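# Remove spring clip from cat litter pouch

## Task

Pull the spring clip off the cat litter pouch and set it on the table a finger's width or more away from the pouch. The pouch must stay where it was, standing upright, turned the same way as before, with no dents. Everything must stay in that state without the robot supporting it. Open the gripper, back the arms away, then call finished_scene yourself so the result is judged.

## Robot and tools

ROBOT. Two arms, left_arm and right_arm, each with a two-finger gripper. The names are not image sides. Base positions in the scene frame: left_arm (+0.043, +0.280, 0) m with quat_wxyz (+0.998, 0, 0, -0.060); right_arm (-0.013, -0.276, 0) m with quat_wxyz (+0.995, 0, 0, -0.098). Joint ranges in rad, base to hand: waist -2.618..3.054, shoulder 0..3.142, elbow 0..3.142, wrist pitch -1.571..1.571, wrist yaw -1.571..1.571, wrist roll -2.094..2.094. Elbows never fully straighten.

FRAMES. The scene frame has its origin on the table surface midway between the arms, +x out over the table, +z up, and left_arm on the +y side. Each gripper has its own axes: fingers extend along its +z and close along its y. end_effector_position is the point between the finger pads, under 1 cm back from the tips.

execute_actions(actions). actions is a list of up to 15 actions. Each action is a list of up to 15 rows; each row lasts one control step (1/30 s), and if fewer than 15 rows are given the last row repeats to fill 15 steps (0.5 s). A row is always 14 numbers in [-1, 1], both arms in one list: left_arm dx, dy, dz, rx, ry, rz, opening, then right_arm dx, dy, dz, rx, ry, rz, opening. dx..rz are an offset, not a pose: measured in that gripper's own axes from its measured pose at the start of the action (for a call's first action, the pose in the last result of this scene). Rows do not accumulate; each is relative to that same start pose. Scale: 1.0 equals 0.6 m for dx, dy, dz and 180 degrees for the rotation vector rx, ry, rz. opening is absolute, not an offset: +1 fully open (0.087 m), -1 closed. An empty list just returns the current state and images.

move(target, speed, blocking). target is one 14-number row in the same layout and units, an offset from the pose in the latest result that reported one. Each gripper travels a straight line toward its target, both finishing together, over 0.5 to 10 s; if more is needed it halts at 10 s short of the goal. speed is the path's top speed in m/s, 0.002 to 0.5, default 0.25; rotation is capped at twice that in rad/s. The opening is sent when the move begins. Paths ignore obstacles and the other arm, and real motion can lag, drift or overshoot speed, mostly near full reach. With blocking=false you get a result after 0.5 s while motion continues; other moves and execute_actions are refused until a result shows the move ended, so use wait or stop. The result adds a move: line with the ending (done, off_target, moving, held, fault), which limits acted (paced = the sent pose was clipped; held = a check blocked some steps, after which the arm may speed up), and each gripper's distance from its target. If only one arm is named, the other finished near its target.

wait(seconds): 0 to 10; the arms keep their last command, and a running move continues (returns early if it ends). stop(): brakes the running move; it needs room, more when fast; fingers keep moving. zoom_image(camera, region): camera is cam_high, cam_left_wrist or cam_right_wrist; region is [x0, y0, x1, y1] in image pixels from the top-left, at most 504 by 504. read_manual(section): only "licences"; no motion. finished_scene(scene): ends the current scene (here 1) for good and reports success.

CONTROL LIMITS. Each step, the commanded pose is clipped to 70 mm and 16 degrees from the measured pose, then tracked by damped IK, favouring position over orientation. After an action the arm goes only to its last clipped pose, so far targets need further commands. Joint friction may leave the hand up to about 31 mm off, and tiny commands may do nothing. To keep an arm still, send the offset back to its desired pose in the first call of a reply, zeros afterwards, and always its intended opening. The robot holds its last command while you think.

RESULTS. The state line, left_arm: ... | right_arm: ..., gives each gripper position (m) and quat_wxyz in the scene frame; at long reach it can be a bit wrong. Hand target lines show where the controller now drives each hand. A pose unreachable line means the clearance check altered or blocked that arm's command. grip_measured is the finger opening on the command scale; the last Joint positions value is the opening in metres; each gripper may read up to about 1 mm off. To hold something, command about 0.02 under grip_measured (less for a lighter grip); about 20 N per pad max, and a fast close squeezes harder. Joint torques are raw drive outputs with offsets and noise. Action calls list step readings; HELD marks steps where an arm's row was partly held back. FAULT lines mean an arm stopped. MOTOR HOT appears at 75 °C; 90 °C stops that arm for 10 s; 100 °C makes the arm go limp and fall.

CAMERAS. cam_high (fixed, about (0.394, 0.640, 1.217) m, looking down), cam_left_wrist and cam_right_wrist, all 504x504, in that order. Calibration (K, distortion, T_world_to_cam) is given per camera and can be off by a few degrees and millimetres.

AVOID. Knocking or dropping rigid objects off the table fails the task. Do not let the arms collide or press on each other. Avoid slams, fast contacts, pushing far past contact, dropped items and denting or tipping the pouch. Release the clip on the table clear of the pouch, open the gripper and lift away before ending.

Each tool is called as name(argument=value, ...), one argument or row to a line, values as JSON.

## Session

execute_actions(
  actions=[],
)

Scene clock: 0.00 s.
left_arm: end_effector_position=(+0.2411, +0.4426, +0.1784) grip_measured=+1.000 end_effector_quat_wxyz=(+0.401, +0.254, +0.794, +0.381) | right_arm: end_effector_position=(+0.2217, -0.4664, +0.2201) grip_measured=+0.995 end_effector_quat_wxyz=(+0.704, +0.235, +0.669, +0.035)
Joint positions: left_arm=[ 0.813  0.477  0.477 -0.409  0.222  1.165  0.087] | right_arm=[-0.993  0.857  0.407  0.439 -0.901  0.379  0.087]
Joint velocities: left_arm=[ 0.012  0.002 -0.012 -0.022  0.007 -0.081  0.   ] | right_arm=[-0.002 -0.007  0.002 -0.051  0.051 -0.022 -0.001]
Joint torques (N m, as the arm reports them, + toward a larger angle): no reading
Motor temperatures (°C, as the motors report them): left_arm=[25 24 27 26 26 25] | right_arm=[26 24 24 26 23 27]
Hand target (left_arm): +0.241, +0.443, +0.178; +0.401, +0.254, +0.794, +0.381
Hand target (right_arm): +0.222, -0.466, +0.220; +0.704, +0.235, +0.669, +0.035

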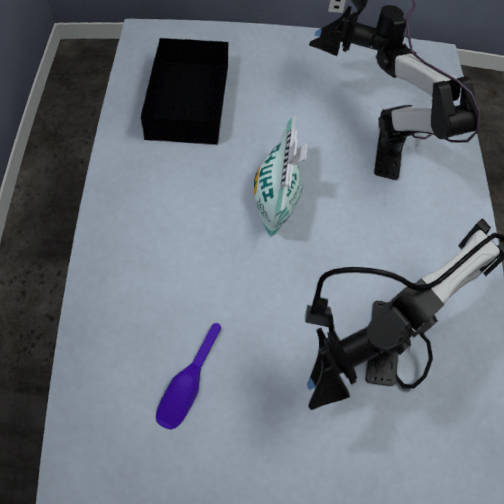

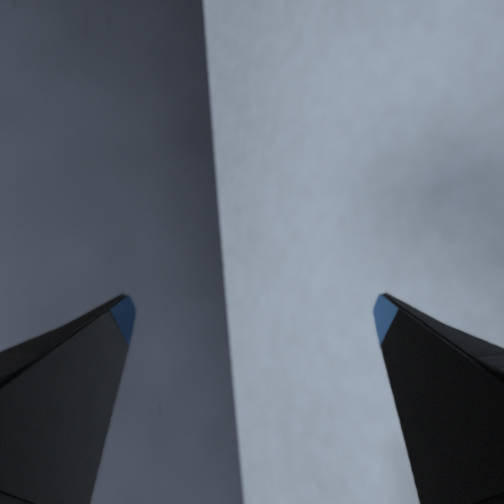

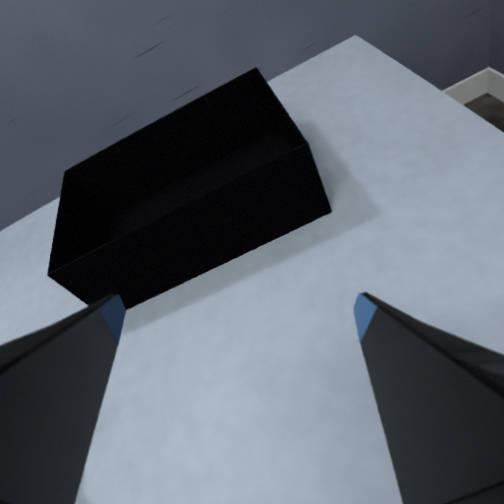

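zoom_image(
  camera="cam_high",
  region=[230,105,340,245],
)

Region (230, 105, 340, 245) of cam_high's 504x504 image, scaled by 3.600, with more detail than that image has; it fills the left 396 columns of this view, and the rest is white.

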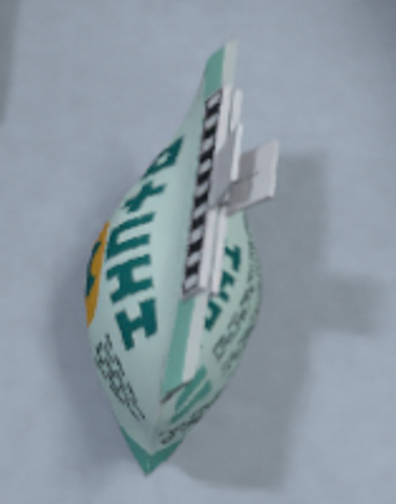

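move(
  target=[0,0,0,0,0,0,1,0.022,0.495,0.013,-0.451,0.345,-0.375,1],
  speed=0.35,
)

Scene clock: 14.00 s.
left_arm: end_effector_position=(+0.2411, +0.4426, +0.1784) grip_measured=+1.000 end_effector_quat_wxyz=(+0.401, +0.254, +0.794, +0.381) | right_arm: end_effector_position=(+0.3078, -0.2012, +0.3145) grip_measured=+0.995 end_effector_quat_wxyz=(-0.324, +0.589, -0.735, -0.090)
Joint positions: left_arm=[ 0.813  0.477  0.477 -0.409  0.222  1.165  0.087] | right_arm=[ 0.267  1.624  2.086 -1.552 -0.508 -1.154  0.087]
Joint velocities: left_arm=[-0.022  0.012  0.007 -0.022 -0.022 -0.037  0.   ] | right_arm=[-0.002 -0.002  0.002 -0.037  0.007 -0.037  0.001]
Joint torques (N m, as the arm reports them, + toward a larger angle): left_arm=[0.14 1.38 7.12 2.46 0.07 0.02] | right_arm=[ 1.   -5.14  6.32  1.05 -0.34  0.  ]
Motor temperatures (°C, as the motors report them): left_arm=[25 24 30 29 26 25] | right_arm=[26 24 26 28 23 27]
Hand target (left_arm): +0.241, +0.443, +0.178; +0.401, +0.254, +0.794, +0.381
Hand target (right_arm): +0.308, -0.199, +0.317; +0.322, -0.596, +0.730, +0.086
Off the commanded pose (left_arm): 0.000 m, 0 deg.
Off the commanded pose (right_arm): 0.006 m, 18 deg; orientation clipped at the last step of the last action.
joint sent to its limit (right arm) — the command would take joint 4 (wrist pitch) past its lower limit, so that joint was sent only as far as its limit.
move: off_target (right_arm); limits=paced
camera_calibration (this result's frames):
cam_right_wrist: T_world_to_cam=[[0.917982, -0.304776, 0.253813, -0.425452], [-0.3597, -0.90936, 0.208998, -0.113617], [0.16711, -0.283152, -0.944404, 0.331027], [0, 0, 0, 1]] pos_world=[0.294371, -0.139255, 0.444355]

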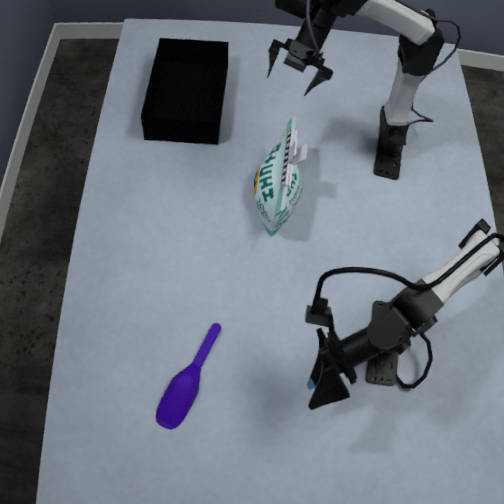

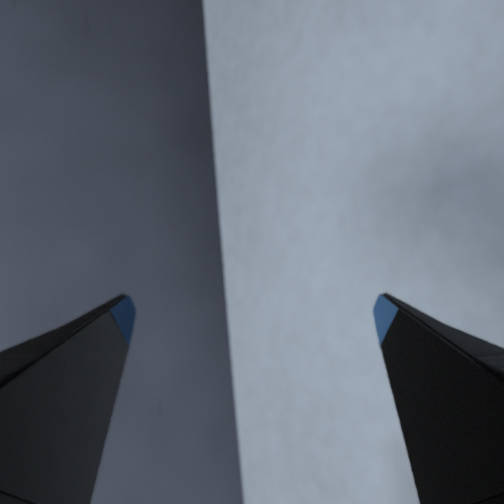

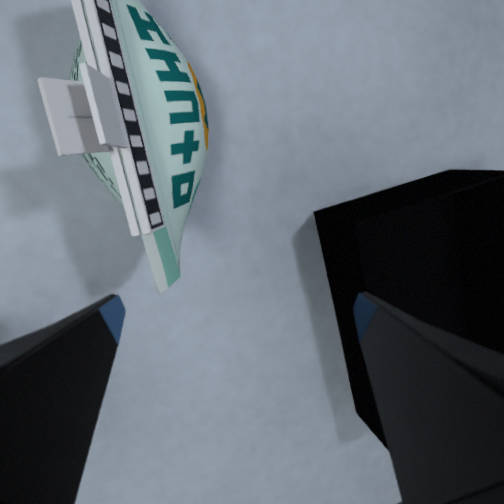

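move(
  target=[0,0,0,0,0,0,1,-0.075,0.135,0.1,-0.033,-0.014,-0.043,1],
  speed=0.15,
)

Scene clock: 22.10 s.
left_arm: end_effector_position=(+0.2411, +0.4426, +0.1784) grip_measured=+1.000 end_effector_quat_wxyz=(+0.401, +0.254, +0.794, +0.381) | right_arm: end_effector_position=(+0.2588, -0.1120, +0.2743) grip_measured=+0.995 end_effector_quat_wxyz=(-0.308, +0.651, -0.683, -0.123)
Joint positions: left_arm=[ 0.813  0.477  0.477 -0.409  0.222  1.165  0.087] | right_arm=[ 0.608  1.447  1.718 -1.305 -0.43  -0.991  0.087]
Joint velocities: left_arm=[ 0.002 -0.007 -0.012 -0.007  0.022 -0.051  0.   ] | right_arm=[-0.002 -0.012 -0.037  0.007  0.022 -0.037 -0.001]
Joint torques (N m, as the arm reports them, + toward a larger angle): left_arm=[0.16 1.39 7.11 2.46 0.08 0.02] | right_arm=[ 0.7  -6.4   4.29  1.54 -0.28  0.11]
Motor temperatures (°C, as the motors report them): left_arm=[25 24 31 30 26 25] | right_arm=[26 25 27 28 23 27]
Hand target (left_arm): +0.241, +0.443, +0.178; +0.401, +0.254, +0.794, +0.381
Hand target (right_arm): +0.259, -0.110, +0.276; -0.316, +0.650, -0.680, -0.119
Off the commanded pose (left_arm): 0.000 m, 0 deg.
Off the commanded pose (right_arm): 0.002 m, 1 deg.
move: done
camera_calibration (this result's frames):
cam_right_wrist: T_world_to_cam=[[0.961621, -0.13825, 0.237007, -0.331095], [-0.190642, -0.957881, 0.214756, -0.0925735], [0.197335, -0.251697, -0.947474, 0.323127], [0, 0, 0, 1]] pos_world=[0.236975, -0.0531182, 0.404507]

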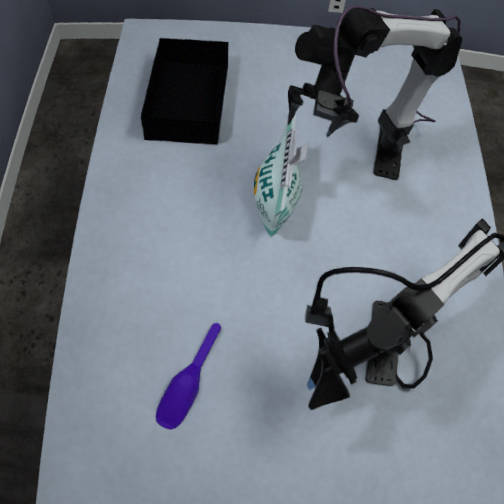

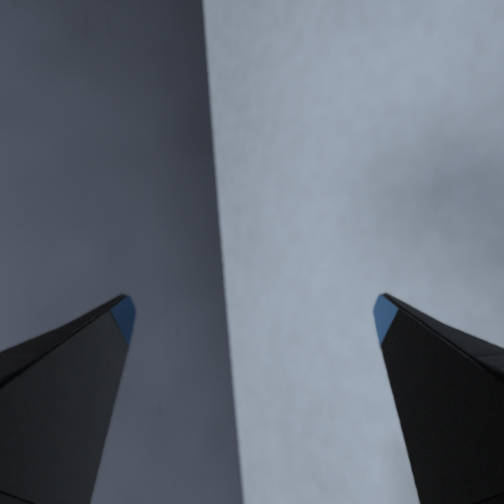

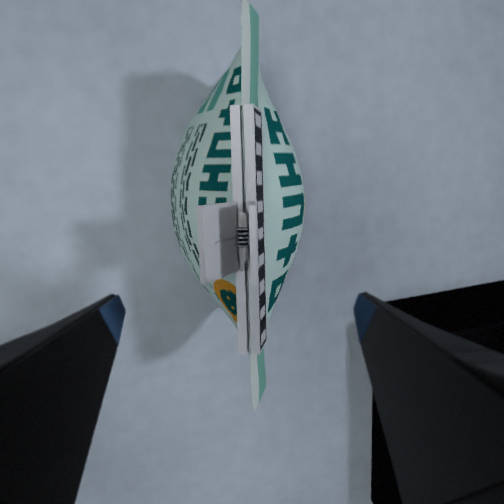

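move(
  target=[0,0,0,0,0,0,1,0.045,0.012,0.103,0,0,0,0.5],
  speed=0.1,
)

Scene clock: 26.20 s.
left_arm: end_effector_position=(+0.2411, +0.4426, +0.1784) grip_measured=+1.000 end_effector_quat_wxyz=(+0.401, +0.254, +0.794, +0.381) | right_arm: end_effector_position=(+0.2686, -0.1001, +0.2066) grip_measured=+0.500 end_effector_quat_wxyz=(-0.297, +0.650, -0.688, -0.128)
Joint positions: left_arm=[ 0.813  0.477  0.477 -0.409  0.222  1.165  0.087] | right_arm=[ 0.634  1.421  1.416 -1.042 -0.419 -0.964  0.066]
Joint velocities: left_arm=[-0.007 -0.002  0.012  0.007 -0.022  0.081  0.   ] | right_arm=[-0.002 -0.002 -0.002  0.022  0.037 -0.066 -0.001]
Joint torques (N m, as the arm reports them, + toward a larger angle): left_arm=[0.12 1.37 7.11 2.46 0.08 0.02] | right_arm=[ 0.83 -7.04  4.92  1.53 -0.28  0.14]
Motor temperatures (°C, as the motors report them): left_arm=[25 24 31 31 26 25] | right_arm=[26 25 27 28 23 27]
Hand target (left_arm): +0.241, +0.443, +0.178; +0.401, +0.254, +0.794, +0.381
Hand target (right_arm): +0.268, -0.097, +0.209; -0.308, +0.651, -0.683, -0.123
Off the commanded pose (left_arm): 0.000 m, 0 deg.
Off the commanded pose (right_arm): 0.003 m, 1 deg.
move: done
camera_calibration (this result's frames):
cam_right_wrist: T_world_to_cam=[[0.966787, -0.138008, 0.21512, -0.319632], [-0.186937, -0.955798, 0.226945, -0.068003], [0.174291, -0.259621, -0.949852, 0.265872], [0, 0, 0, 1]] pos_world=[0.249965, -0.0400829, 0.336732]

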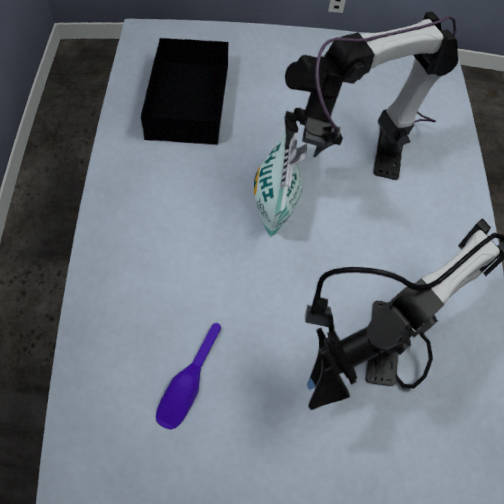

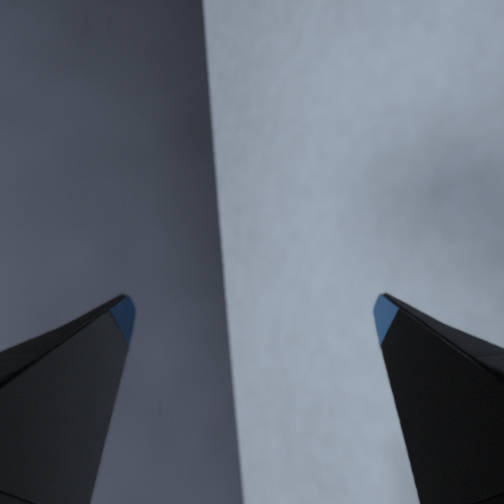

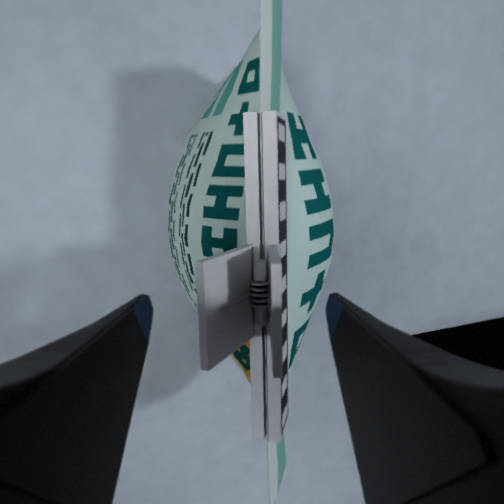

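move(
  target=[0,0,0,0,0,0,1,0.018,-0.006,0.022,0,0,0,0],
  speed=0.05,
)

execute_actions(
  actions=[
    [[0,0,0,0,0,0,1,0,0,0,0,0,0,-0.3]],
    [[0,0,0,0,0,0,1,0,0,0,0,0,0,-0.45]],
  ],
)

Scene clock: 30.97 s.
left_arm: end_effector_position=(+0.2411, +0.4426, +0.1784) grip_measured=+1.000 end_effector_quat_wxyz=(+0.401, +0.254, +0.794, +0.381) | right_arm: end_effector_position=(+0.2704, -0.1016, +0.1963) grip_measured=+0.000 end_effector_quat_wxyz=(-0.295, +0.651, -0.688, -0.127)
Joint positions: left_arm=[ 0.813  0.477  0.477 -0.409  0.222  1.165  0.087] | right_arm=[ 0.628  1.421  1.377 -1.01  -0.418 -0.972  0.044]
Joint velocities: left_arm=[-0.002 -0.007  0.017 -0.051 -0.007 -0.037  0.   ] | right_arm=[-0.012 -0.002 -0.007 -0.022  0.066  0.022 -0.001]
Joint torques (N m, as the arm reports them, + toward a larger angle): left_arm=[0.16 1.39 7.12 2.46 0.08 0.01] | right_arm=[-0.97 -4.52  4.96  1.55 -0.42 -0.01]
Motor temperatures (°C, as the motors report them): left_arm=[25 24 32 31 26 25] | right_arm=[26 26 27 28 23 27]
Hand target (left_arm): +0.241, +0.443, +0.178; +0.401, +0.254, +0.794, +0.381
Hand target (right_arm): +0.275, -0.102, +0.191; -0.297, +0.650, -0.688, -0.128
Off the commanded pose (left_arm): 0.000 m, 0 deg.
Off the commanded pose (right_arm): 0.008 m, 0 deg.
move: done
camera_calibration (this result's frames):
cam_right_wrist: T_world_to_cam=[[0.967263, -0.136138, 0.214172, -0.319115], [-0.185829, -0.954702, 0.232402, -0.0680546], [0.172832, -0.264593, -0.948746, 0.25508], [0, 0, 0, 1]] pos_world=[0.251936, -0.040923, 0.326167]

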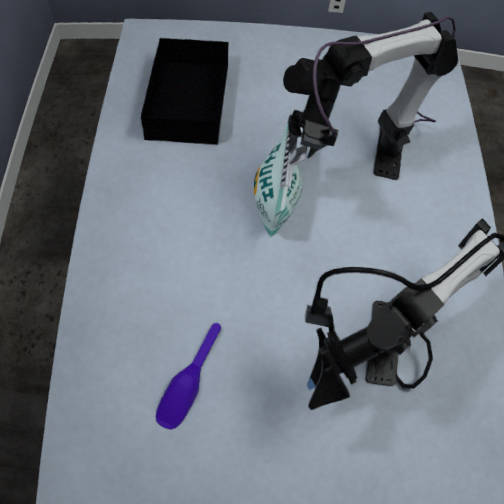

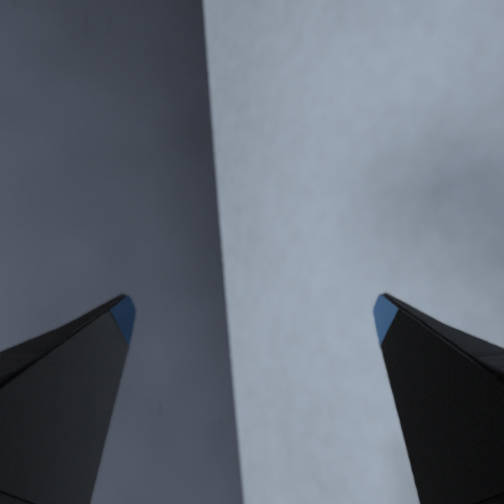

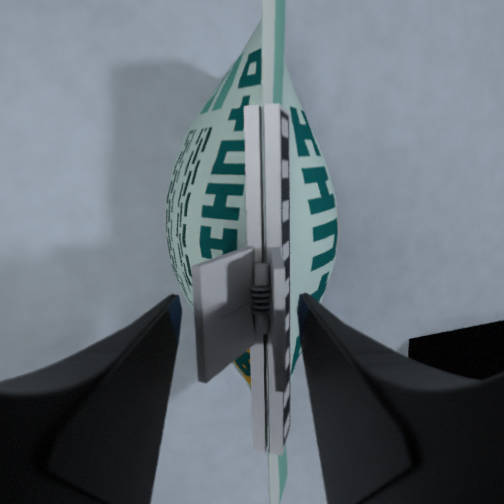

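Scene clock: 31.97 s.
left_arm: end_effector_position=(+0.2411, +0.4426, +0.1784) grip_measured=+1.000 end_effector_quat_wxyz=(+0.401, +0.254, +0.794, +0.381) | right_arm: end_effector_position=(+0.2709, -0.1016, +0.1964) grip_measured=-0.373 end_effector_quat_wxyz=(-0.295, +0.651, -0.688, -0.126)
Joint positions: left_arm=[ 0.813  0.477  0.477 -0.409  0.222  1.165  0.087] | right_arm=[ 0.628  1.421  1.377 -1.008 -0.417 -0.973  0.027]
Joint velocities: left_arm=[ 0.012 -0.002  0.007  0.007  0.051 -0.066  0.   ] | right_arm=[-0.002 -0.012 -0.027 -0.095 -0.081  0.007  0.   ]
Joint torques (N m, as the arm reports them, + toward a larger angle): left_arm=[0.15 1.38 7.1  2.46 0.08 0.01] | right_arm=[-0.12 -5.38  6.02  1.27 -0.36  0.06]
Motor temperatures (°C, as the motors report them): left_arm=[25 24 32 31 26 25] | right_arm=[26 26 27 28 23 27]
Hand target (left_arm): +0.241, +0.443, +0.178; +0.401, +0.254, +0.794, +0.381
Hand target (right_arm): +0.270, -0.102, +0.196; -0.295, +0.651, -0.688, -0.127
Off the commanded pose (left_arm): 0.000 m, 0 deg.
Off the commanded pose (right_arm): 0.001 m, 0 deg.
Step readings (end_effector_position; steps 1 to 15: 1st action; 16 to 30: 2nd action):
0: left_arm (+0.2411, +0.4426, +0.1784) | right_arm (+0.2704, -0.1016, +0.1963)
1: left_arm (+0.2411, +0.4426, +0.1784) | right_arm (+0.2704, -0.1016, +0.1963)
2: left_arm (+0.2411, +0.4426, +0.1784) | right_arm (+0.2704, -0.1016, +0.1963)
4: left_arm (+0.2411, +0.4426, +0.1784) | right_arm (+0.2704, -0.1016, +0.1963)
8: left_arm (+0.2411, +0.4426, +0.1784) | right_arm (+0.2704, -0.1016, +0.1963)
15: left_arm (+0.2411, +0.4426, +0.1784) | right_arm (+0.2704, -0.1016, +0.1963)
16: left_arm (+0.2411, +0.4426, +0.1784) | right_arm (+0.2705, -0.1015, +0.1963)
17: left_arm (+0.2411, +0.4426, +0.1784) | right_arm (+0.2708, -0.1015, +0.1964)
19: left_arm (+0.2411, +0.4426, +0.1784) | right_arm (+0.2709, -0.1016, +0.1964)
23: left_arm (+0.2411, +0.4426, +0.1784) | right_arm (+0.2709, -0.1016, +0.1964)
30: end_effector_position above
camera_calibration (this result's frames):
cam_right_wrist: T_world_to_cam=[[0.966714, -0.136037, 0.2167, -0.319998], [-0.186389, -0.954642, 0.232202, -0.0677918], [0.175283, -0.264863, -0.948221, 0.25435], [0, 0, 0, 1]] pos_world=[0.252128, -0.0408805, 0.326265]

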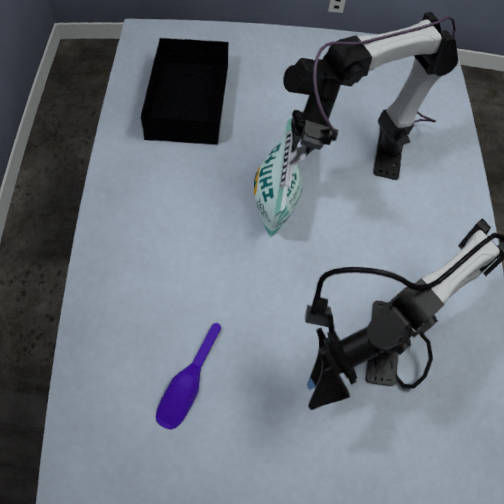

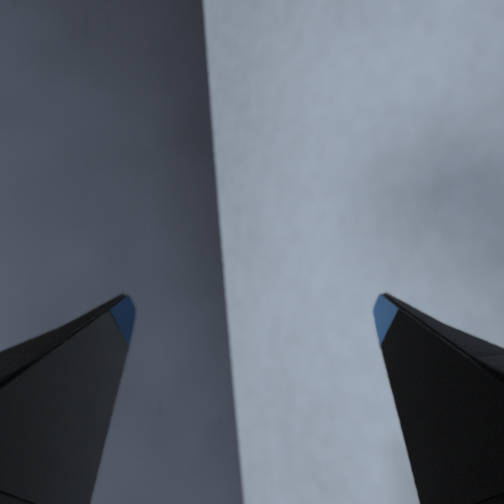

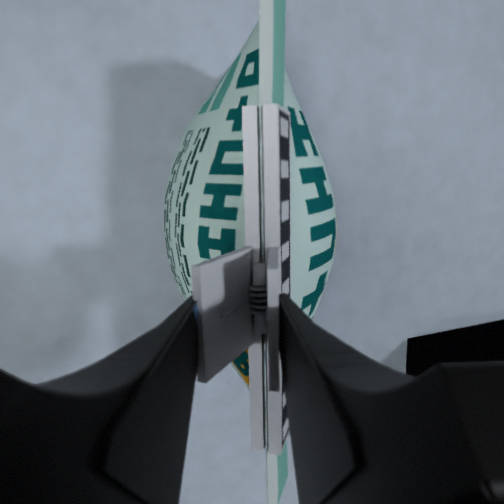

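Squeezed to its stop or its force limit; try lifting in the finger plane.

move(
  target=[0,0,0,0,0,0,1,-0.025,-0.005,-0.035,0,0,0,-0.6],
  speed=0.03,
)

Scene clock: 34.93 s.
left_arm: end_effector_position=(+0.2411, +0.4426, +0.1784) grip_measured=+1.000 end_effector_quat_wxyz=(+0.401, +0.254, +0.794, +0.381) | right_arm: end_effector_position=(+0.2608, -0.1082, +0.2030) grip_measured=-0.396 end_effector_quat_wxyz=(-0.265, +0.650, -0.700, -0.131)
Joint positions: left_arm=[ 0.813  0.477  0.477 -0.409  0.222  1.165  0.087] | right_arm=[ 0.628  1.442  1.448 -1.122 -0.407 -0.972  0.026]
Joint velocities: left_arm=[-0.007 -0.012 -0.002  0.007  0.037 -0.037  0.   ] | right_arm=[-0.012 -0.002  0.007 -0.007  0.007  0.007 -0.001]
Joint torques (N m, as the arm reports them, + toward a larger angle): left_arm=[0.18 1.38 7.11 2.46 0.07 0.01] | right_arm=[ 0.21 -6.17  9.04  1.3  -0.43  0.07]
Motor temperatures (°C, as the motors report them): left_arm=[25 24 32 32 26 25] | right_arm=[26 26 27 28 23 27]
Hand target (left_arm): +0.241, +0.443, +0.178; +0.401, +0.254, +0.794, +0.381
Hand target (right_arm): +0.268, -0.102, +0.222; -0.295, +0.651, -0.688, -0.126
Off the commanded pose (left_arm): 0.000 m, 0 deg.
Off the commanded pose (right_arm): 0.022 m, 4 deg.
move: off_target (right_arm)
camera_calibration (this result's frames):
cam_right_wrist: T_world_to_cam=[[0.976467, -0.134958, 0.168219, -0.305144], [-0.177968, -0.944812, 0.275059, -0.0873364], [0.121814, -0.298523, -0.946597, 0.270608], [0, 0, 0, 1]] pos_world=[0.249456, -0.0429152, 0.331511]

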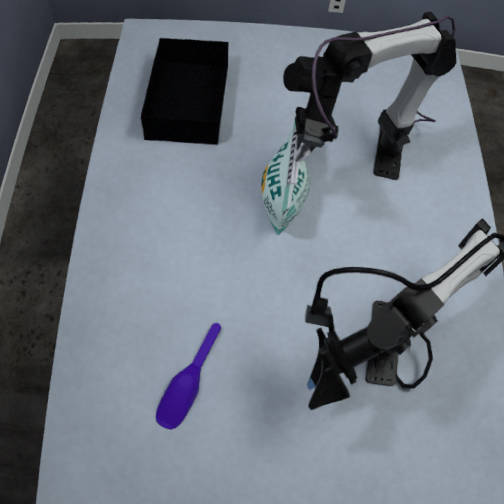

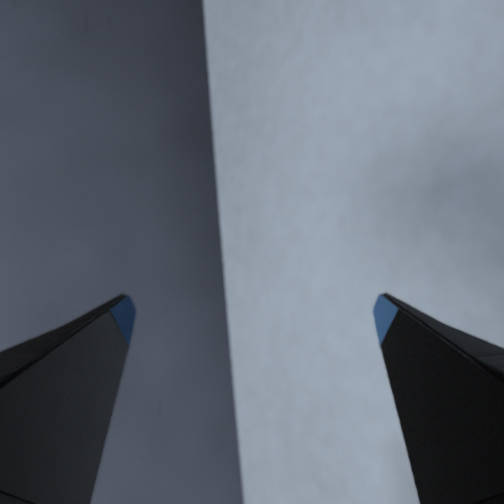

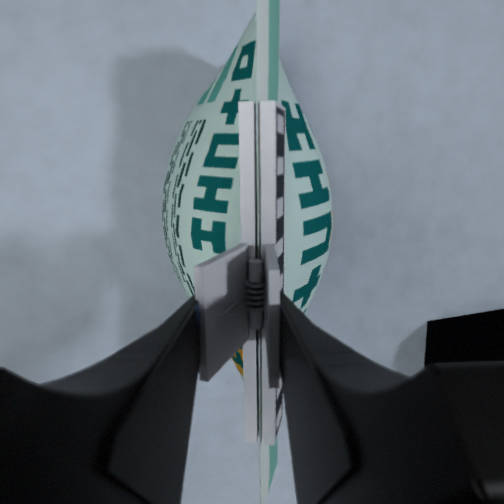

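move(
  target=[0,0,0,0,0,0,1,-0.03,-0.045,-0.01,0,0,0,-0.6],
  speed=0.03,
)

zoom_image(
  camera="cam_high",
  region=[230,105,340,245],
)

Scene clock: 39.07 s.
left_arm: end_effector_position=(+0.2411, +0.4426, +0.1784) grip_measured=+1.000 end_effector_quat_wxyz=(+0.401, +0.254, +0.794, +0.381) | right_arm: end_effector_position=(+0.2727, -0.1028, +0.2048) grip_measured=-0.398 end_effector_quat_wxyz=(-0.231, +0.650, -0.710, -0.141)
Joint positions: left_arm=[ 0.813  0.477  0.477 -0.409  0.222  1.165  0.087] | right_arm=[ 0.628  1.564  1.593 -1.219 -0.406 -0.972  0.026]
Joint velocities: left_arm=[-0.007  0.007 -0.002 -0.051 -0.022 -0.022  0.   ] | right_arm=[-0.007  0.012 -0.002  0.007 -0.007  0.007 -0.   ]
Joint torques (N m, as the arm reports them, + toward a larger angle): left_arm=[0.14 1.38 7.11 2.46 0.08 0.02] | right_arm=[-0.85 -6.95  8.66  1.3  -0.38 -0.04]
Motor temperatures (°C, as the motors report them): left_arm=[25 24 32 32 26 25] | right_arm=[26 26 28 28 23 27]
Hand target (left_arm): +0.241, +0.443, +0.178; +0.401, +0.254, +0.794, +0.381
Hand target (right_arm): +0.285, -0.100, +0.222; +0.265, -0.650, +0.700, +0.130
Off the commanded pose (left_arm): 0.000 m, 0 deg.
Off the commanded pose (right_arm): 0.022 m, 4 deg.
move: off_target (right_arm)
camera_calibration (this result's frames):
cam_right_wrist: T_world_to_cam=[[0.985742, -0.130786, 0.105865, -0.305671], [-0.158065, -0.935461, 0.316113, -0.093464], [0.0576895, -0.32834, -0.942796, 0.286052], [0, 0, 0, 1]] pos_world=[0.270037, -0.0334874, 0.331594]

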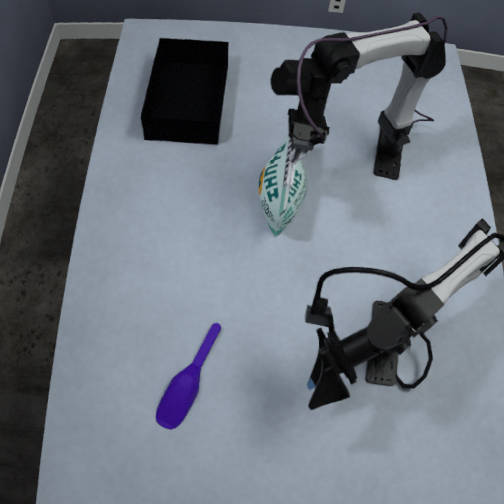

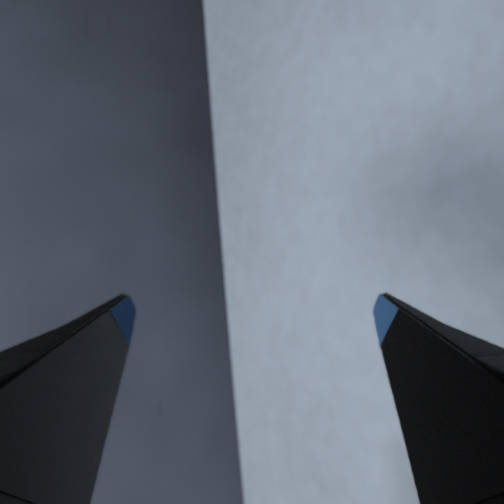

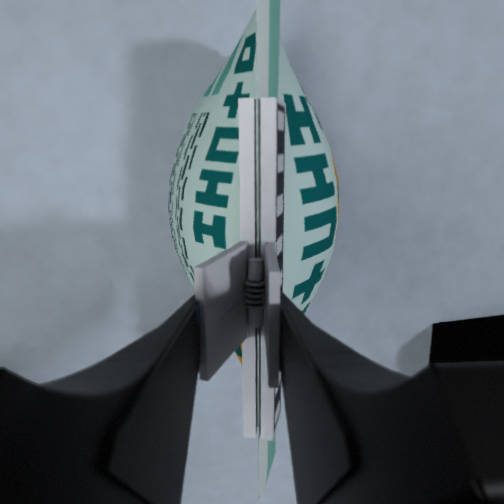

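Region (230, 105, 340, 245) of cam_high's 504x504 image, scaled by 3.600, with more detail than that image has; it fills the left 396 columns of this view, and the rest is white.

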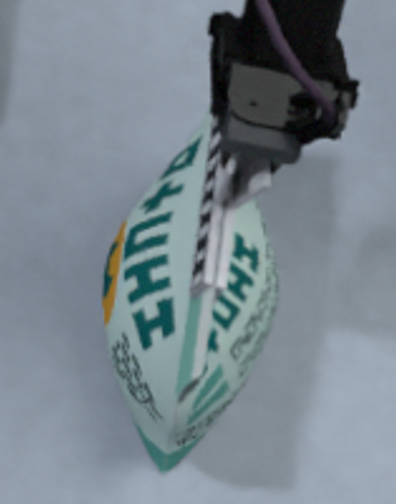

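move(
  target=[0,0,0,0,0,0,1,-0.012,-0.015,-0.008,0.036,-0.03,-0.043,-0.6],
  speed=0.04,
)

execute_actions(
  actions=[
    [[0,0,0,0,0,0,1,0,0,0,0,0,0,0.2]],
    [[0,0,0,0,0,0,1,0,0,0,0,0,0,0.2]],
  ],
)

Scene clock: 44.70 s.
left_arm: end_effector_position=(+0.2411, +0.4426, +0.1784) grip_measured=+1.000 end_effector_quat_wxyz=(+0.401, +0.254, +0.794, +0.381) | right_arm: end_effector_position=(+0.2689, -0.1038, +0.2027) grip_measured=-0.398 end_effector_quat_wxyz=(-0.271, +0.672, -0.678, -0.127)
Joint positions: left_arm=[ 0.813  0.477  0.477 -0.409  0.222  1.165  0.087] | right_arm=[ 0.628  1.467  1.466 -1.114 -0.417 -1.033  0.026]
Joint velocities: left_arm=[ 0.002 -0.012  0.007 -0.051 -0.007 -0.022  0.   ] | right_arm=[ 0.007 -0.017 -0.002 -0.007 -0.051  0.022 -0.   ]
Joint torques (N m, as the arm reports them, + toward a larger angle): left_arm=[0.14 1.4  7.11 2.46 0.08 0.01] | right_arm=[-1.02 -7.77  5.42  1.84 -0.48 -0.12]
Motor temperatures (°C, as the motors report them): left_arm=[25 24 33 32 26 25] | right_arm=[26 26 29 29 23 27]
Hand target (left_arm): +0.241, +0.443, +0.178; +0.401, +0.254, +0.794, +0.381
Hand target (right_arm): +0.281, -0.101, +0.214; -0.309, +0.674, -0.661, -0.116
Off the commanded pose (left_arm): 0.000 m, 0 deg.
Off the commanded pose (right_arm): 0.017 m, 5 deg.
move: off_target (right_arm)
camera_calibration (this result's frames):
cam_right_wrist: T_world_to_cam=[[0.977157, -0.0807646, 0.196573, -0.312723], [-0.13386, -0.952329, 0.274137, -0.0941532], [0.165062, -0.294188, -0.941386, 0.258321], [0, 0, 0, 1]] pos_world=[0.250337, -0.0389268, 0.330464]

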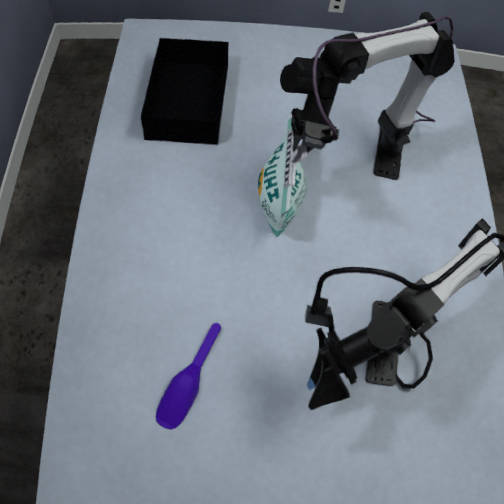

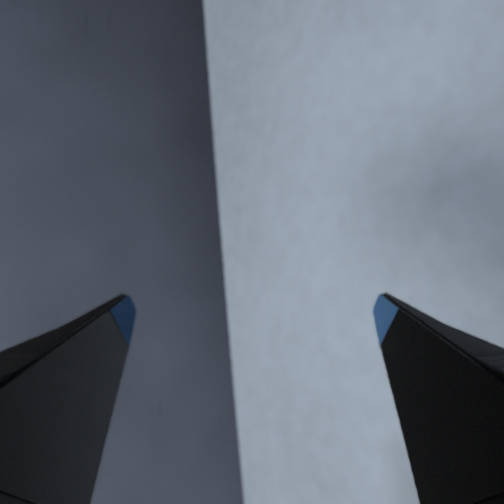

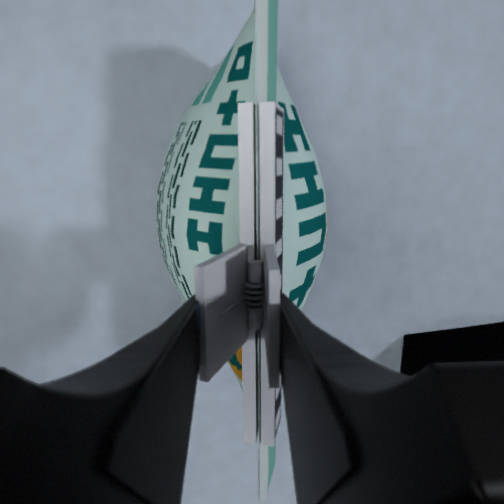

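Scene clock: 45.70 s.
left_arm: end_effector_position=(+0.2411, +0.4426, +0.1784) grip_measured=+1.000 end_effector_quat_wxyz=(+0.401, +0.254, +0.794, +0.381) | right_arm: end_effector_position=(+0.2688, -0.1040, +0.2026) grip_measured=+0.200 end_effector_quat_wxyz=(-0.270, +0.672, -0.678, -0.127)
Joint positions: left_arm=[ 0.813  0.477  0.477 -0.409  0.222  1.165  0.087] | right_arm=[ 0.628  1.467  1.466 -1.115 -0.417 -1.033  0.052]
Joint velocities: left_arm=[ 0.007 -0.002  0.022 -0.007 -0.051  0.007  0.   ] | right_arm=[ 0.022 -0.017  0.022 -0.037 -0.007 -0.007  0.001]
Joint torques (N m, as the arm reports them, + toward a larger angle): left_arm=[0.14 1.39 7.12 2.46 0.08 0.01] | right_arm=[-0.09 -5.72  5.91  1.18 -0.35  0.05]
Motor temperatures (°C, as the motors report them): left_arm=[25 24 33 32 26 25] | right_arm=[26 26 29 29 23 27]
Hand target (left_arm): +0.241, +0.443, +0.178; +0.401, +0.254, +0.794, +0.381
Hand target (right_arm): +0.269, -0.104, +0.203; -0.270, +0.672, -0.678, -0.127
Off the commanded pose (left_arm): 0.000 m, 0 deg.
Off the commanded pose (right_arm): 0.000 m, 0 deg.
Step readings (end_effector_position; steps 1 to 15: 1st action; 16 to 30: 2nd action):
0: left_arm (+0.2411, +0.4426, +0.1784) | right_arm (+0.2689, -0.1038, +0.2027)
1: left_arm (+0.2411, +0.4426, +0.1784) | right_arm (+0.2688, -0.1040, +0.2026)
2: left_arm (+0.2411, +0.4426, +0.1784) | right_arm (+0.2688, -0.1040, +0.2026)
4: left_arm (+0.2411, +0.4426, +0.1784) | right_arm (+0.2688, -0.1040, +0.2026)
8: left_arm (+0.2411, +0.4426, +0.1784) | right_arm (+0.2688, -0.1040, +0.2026)
15: left_arm (+0.2411, +0.4426, +0.1784) | right_arm (+0.2688, -0.1040, +0.2026)
16: left_arm (+0.2411, +0.4426, +0.1784) | right_arm (+0.2688, -0.1040, +0.2026)
17: left_arm (+0.2411, +0.4426, +0.1784) | right_arm (+0.2688, -0.1040, +0.2026)
19: left_arm (+0.2411, +0.4426, +0.1784) | right_arm (+0.2688, -0.1040, +0.2026)
23: left_arm (+0.2411, +0.4426, +0.1784) | right_arm (+0.2688, -0.1040, +0.2026)
30: end_effector_position above
camera_calibration (this result's frames):
cam_right_wrist: T_world_to_cam=[[0.977252, -0.0808046, 0.196086, -0.312524], [-0.133869, -0.952134, 0.27481, -0.0943876], [0.164495, -0.294809, -0.941291, 0.258295], [0, 0, 0, 1]] pos_world=[0.250291, -0.0389754, 0.330351]

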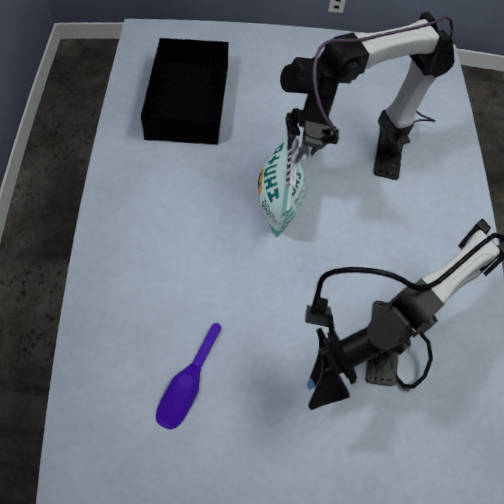

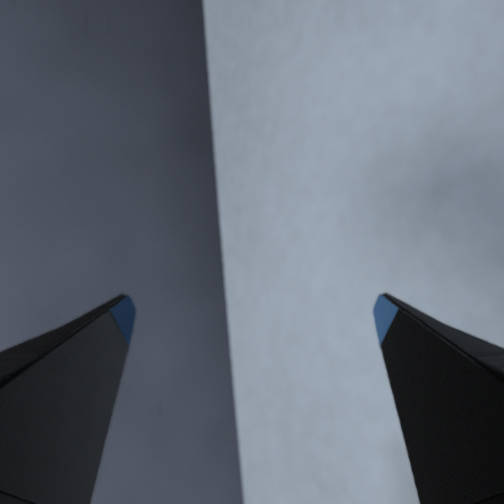

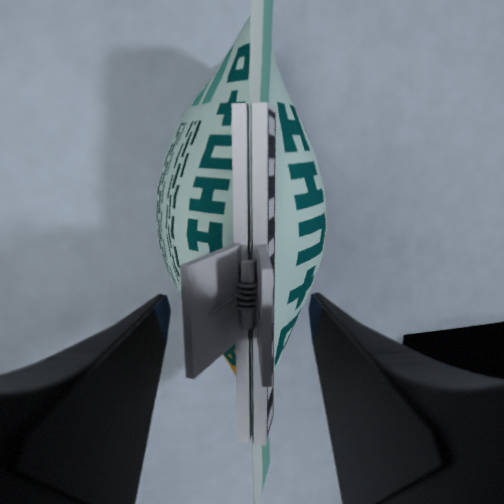

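execute_actions(
  actions=[
    [[0,0,0,0,0,0,1,0,0,0,0,0,0,-0.6]],
    [[0,0,0,0,0,0,1,-0.02,-0.04,-0.015,0.02,-0.015,0.01,-0.6]],
    [[0,0,0,0,0,0,1,-0.045,-0.03,-0.045,0.015,-0.015,-0.015,-0.6]],
    [[0,0,0,0,0,0,1,-0.045,-0.03,-0.045,0.015,-0.015,-0.015,-0.6]],
  ],
)

Scene clock: 49.73 s.
left_arm: end_effector_position=(+0.2411, +0.4426, +0.1784) grip_measured=+1.000 end_effector_quat_wxyz=(+0.401, +0.254, +0.794, +0.381) | right_arm: end_effector_position=(+0.2911, -0.0946, +0.2748) grip_measured=-0.481 end_effector_quat_wxyz=(-0.327, +0.664, -0.662, -0.119)
Joint positions: left_arm=[ 0.813  0.477  0.477 -0.409  0.222  1.165  0.087] | right_arm=[ 0.612  1.539  1.783 -1.24  -0.445 -1.025  0.023]
Joint velocities: left_arm=[ 0.017 -0.012 -0.002 -0.007 -0.022 -0.022  0.   ] | right_arm=[-0.002  0.022 -0.007 -0.022 -0.081 -0.007 -0.   ]
Joint torques (N m, as the arm reports them, + toward a larger angle): left_arm=[0.13 1.38 7.1  2.46 0.08 0.01] | right_arm=[-0.71 -5.52  7.    1.32 -0.46 -0.01]
Motor temperatures (°C, as the motors report them): left_arm=[25 24 33 32 26 25] | right_arm=[26 27 29 29 23 27]
Hand target (left_arm): +0.241, +0.443, +0.178; +0.401, +0.254, +0.794, +0.381
Hand target (right_arm): +0.293, -0.095, +0.279; -0.331, +0.664, -0.659, -0.120
Off the commanded pose (left_arm): 0.000 m, 0 deg.
Off the commanded pose (right_arm): 0.005 m, 1 deg.
Step readings (end_effector_position; steps 1 to 15: 1st action; 16 to 30: 2nd action; 31 to 45: 3rd action; 46 to 60: 4th action):
0: left_arm (+0.2411, +0.4426, +0.1784) | right_arm (+0.2688, -0.1040, +0.2026)
1: left_arm (+0.2411, +0.4426, +0.1784) | right_arm (+0.2688, -0.1040, +0.2026)
2: left_arm (+0.2411, +0.4426, +0.1784) | right_arm (+0.2687, -0.1039, +0.2026)
4: left_arm (+0.2411, +0.4426, +0.1784) | right_arm (+0.2687, -0.1039, +0.2026)
8: left_arm (+0.2411, +0.4426, +0.1784) | right_arm (+0.2688, -0.1040, +0.2026)
15: left_arm (+0.2411, +0.4426, +0.1784) | right_arm (+0.2688, -0.1040, +0.2026)
16: left_arm (+0.2411, +0.4426, +0.1784) | right_arm (+0.2699, -0.1040, +0.2034)
17: left_arm (+0.2411, +0.4426, +0.1784) | right_arm (+0.2722, -0.1039, +0.2048)
19: left_arm (+0.2411, +0.4426, +0.1784) | right_arm (+0.2751, -0.1040, +0.2059)
23: left_arm (+0.2411, +0.4426, +0.1784) | right_arm (+0.2760, -0.1040, +0.2058)
30: left_arm (+0.2411, +0.4426, +0.1784) | right_arm (+0.2758, -0.1040, +0.2058)
31: left_arm (+0.2411, +0.4426, +0.1784) | right_arm (+0.2754, -0.1043, +0.2084)
32: left_arm (+0.2411, +0.4426, +0.1784) | right_arm (+0.2766, -0.1036, +0.2134)
34: left_arm (+0.2411, +0.4426, +0.1784) | right_arm (+0.2788, -0.1019, +0.2248)
38: left_arm (+0.2411, +0.4426, +0.1784) | right_arm (+0.2820, -0.0999, +0.2375)
45: left_arm (+0.2411, +0.4426, +0.1784) | right_arm (+0.2826, -0.0997, +0.2387)
46: left_arm (+0.2411, +0.4426, +0.1784) | right_arm (+0.2822, -0.1000, +0.2418)
47: left_arm (+0.2411, +0.4426, +0.1784) | right_arm (+0.2844, -0.0989, +0.2480)
49: left_arm (+0.2411, +0.4426, +0.1784) | right_arm (+0.2909, -0.0957, +0.2643)
53: left_arm (+0.2411, +0.4426, +0.1784) | right_arm (+0.2940, -0.0933, +0.2788)
60: end_effector_position above
camera_calibration (this result's frames):
cam_right_wrist: T_world_to_cam=[[0.953743, -0.106682, 0.281056, -0.366695], [-0.164374, -0.967843, 0.190422, -0.0717007], [0.251704, -0.227812, -0.94061, 0.306151], [0, 0, 0, 1]] pos_world=[0.260887, -0.03877, 0.404684]

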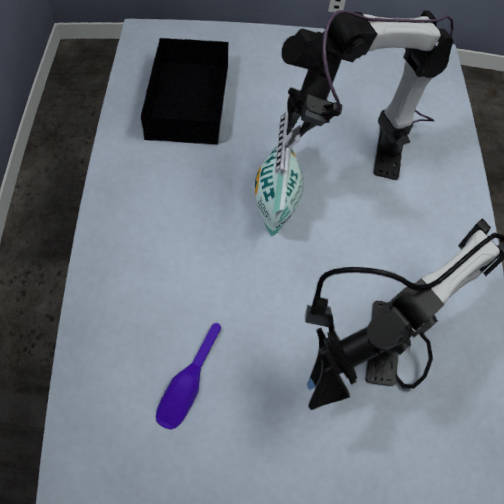

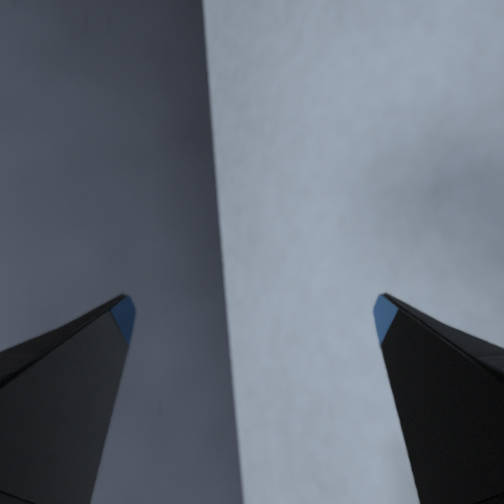

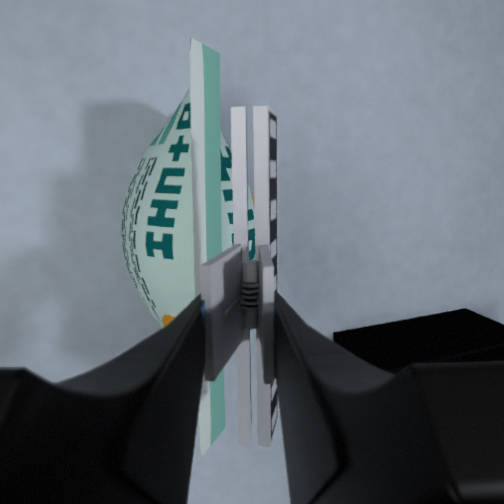

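move(
  target=[0,0,0,0,0,0,1,-0.112,0.253,-0.05,0,0,0,-0.6],
)

move(
  target=[0,0,0,0,0,0,1,0.217,0.102,0.278,0,0,0,-0.6],
  speed=0.15,
)

Scene clock: 53.97 s.
left_arm: end_effector_position=(+0.2411, +0.4426, +0.1784) grip_measured=+1.000 end_effector_quat_wxyz=(+0.401, +0.254, +0.794, +0.381) | right_arm: end_effector_position=(+0.1334, -0.0445, +0.2993) grip_measured=-0.481 end_effector_quat_wxyz=(-0.331, +0.662, -0.661, -0.122)
Joint positions: left_arm=[ 0.813  0.477  0.477 -0.409  0.222  1.165  0.087] | right_arm=[ 1.233  1.233  1.625 -1.244 -0.068 -0.509  0.023]
Joint velocities: left_arm=[-0.002 -0.012 -0.012  0.022 -0.007 -0.066  0.   ] | right_arm=[ 0.007 -0.012  0.012 -0.007  0.037 -0.022  0.001]
Joint torques (N m, as the arm reports them, + toward a larger angle): left_arm=[0.18 1.39 7.11 2.46 0.08 0.02] | right_arm=[ 0.81 -3.56  4.56  1.66 -0.09  0.14]
Motor temperatures (°C, as the motors report them): left_arm=[25 24 33 33 26 25] | right_arm=[26 27 29 29 23 27]
Hand target (left_arm): +0.241, +0.443, +0.178; +0.401, +0.254, +0.794, +0.381
Hand target (right_arm): +0.131, -0.046, +0.298; -0.331, +0.662, -0.662, -0.121
Off the commanded pose (left_arm): 0.000 m, 0 deg.
Off the commanded pose (right_arm): 0.005 m, 1 deg.
move: done
camera_calibration (this result's frames):
cam_right_wrist: T_world_to_cam=[[0.953527, -0.109964, 0.280525, -0.217754], [-0.164314, -0.970176, 0.178214, -0.0503308], [0.252561, -0.216026, -0.943157, 0.381441], [0, 0, 0, 1]] pos_world=[0.103026, 0.00962639, 0.429814]

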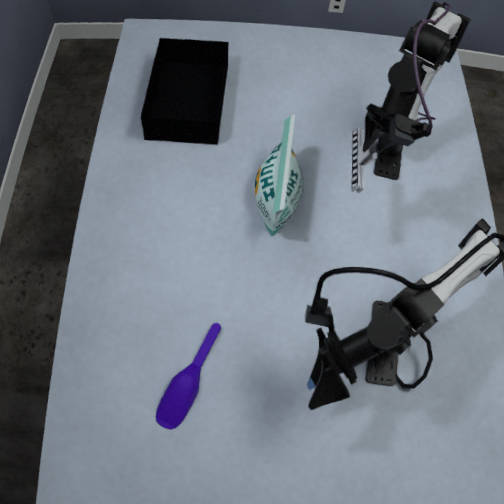

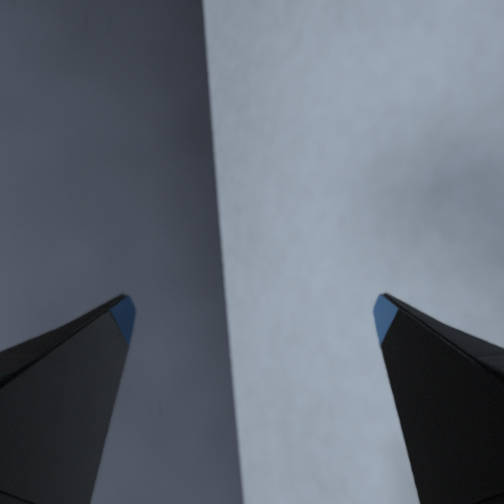

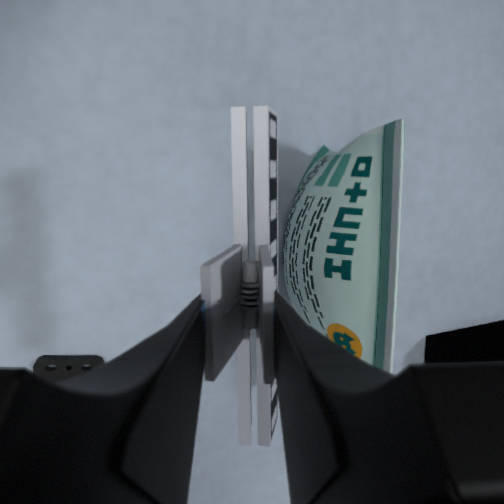

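Scene clock: 56.17 s.
left_arm: end_effector_position=(+0.2411, +0.4426, +0.1784) grip_measured=+1.000 end_effector_quat_wxyz=(+0.401, +0.254, +0.794, +0.381) | right_arm: end_effector_position=(+0.1306, -0.0468, +0.0809) grip_measured=-0.481 end_effector_quat_wxyz=(-0.324, +0.663, -0.664, -0.122)
Joint positions: left_arm=[ 0.813  0.477  0.477 -0.409  0.222  1.165  0.087] | right_arm=[ 1.238  1.047  0.621 -0.44  -0.066 -0.503  0.023]
Joint velocities: left_arm=[-0.012  0.002  0.002  0.007 -0.007  0.022  0.   ] | right_arm=[ 0.002 -0.017 -0.007  0.022  0.022 -0.051 -0.   ]
Joint torques (N m, as the arm reports them, + toward a larger angle): left_arm=[0.16 1.39 7.1  2.46 0.08 0.01] | right_arm=[ 0.85 -1.6   5.57  1.98 -0.08  0.13]
Motor temperatures (°C, as the motors report them): left_arm=[25 24 33 33 26 25] | right_arm=[26 26 29 29 23 27]
Hand target (left_arm): +0.241, +0.443, +0.178; +0.401, +0.254, +0.794, +0.381
Hand target (right_arm): +0.131, -0.042, +0.079; -0.331, +0.662, -0.662, -0.123
Off the commanded pose (left_arm): 0.000 m, 0 deg.
Off the commanded pose (right_arm): 0.006 m, 1 deg.
move: done
camera_calibration (this result's frames):
cam_right_wrist: T_world_to_cam=[[0.956165, -0.107947, 0.272204, -0.153714], [-0.163835, -0.967672, 0.191751, -0.0151468], [0.242706, -0.227942, -0.94294, 0.176363], [0, 0, 0, 1]] pos_world=[0.10169, 0.00895044, 0.211046]

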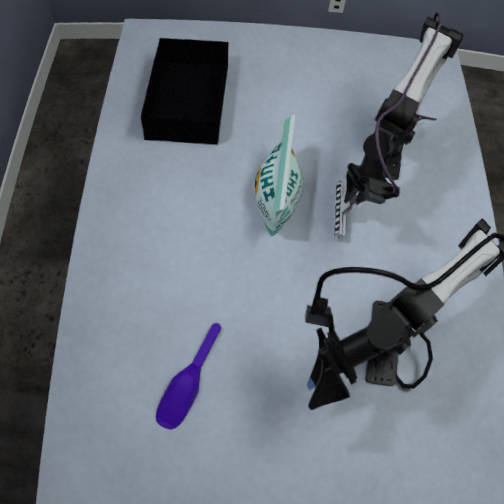

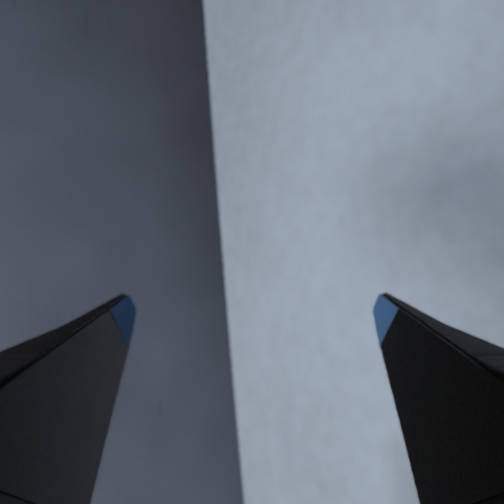

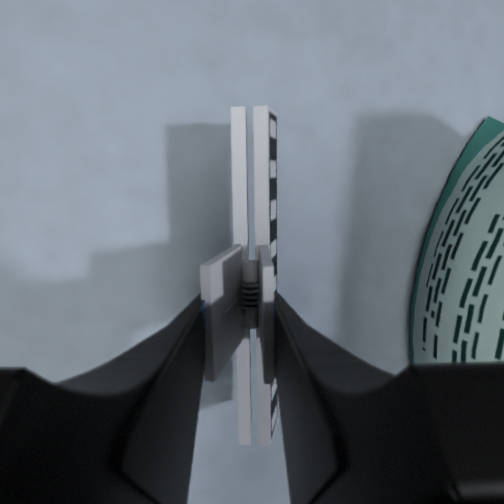

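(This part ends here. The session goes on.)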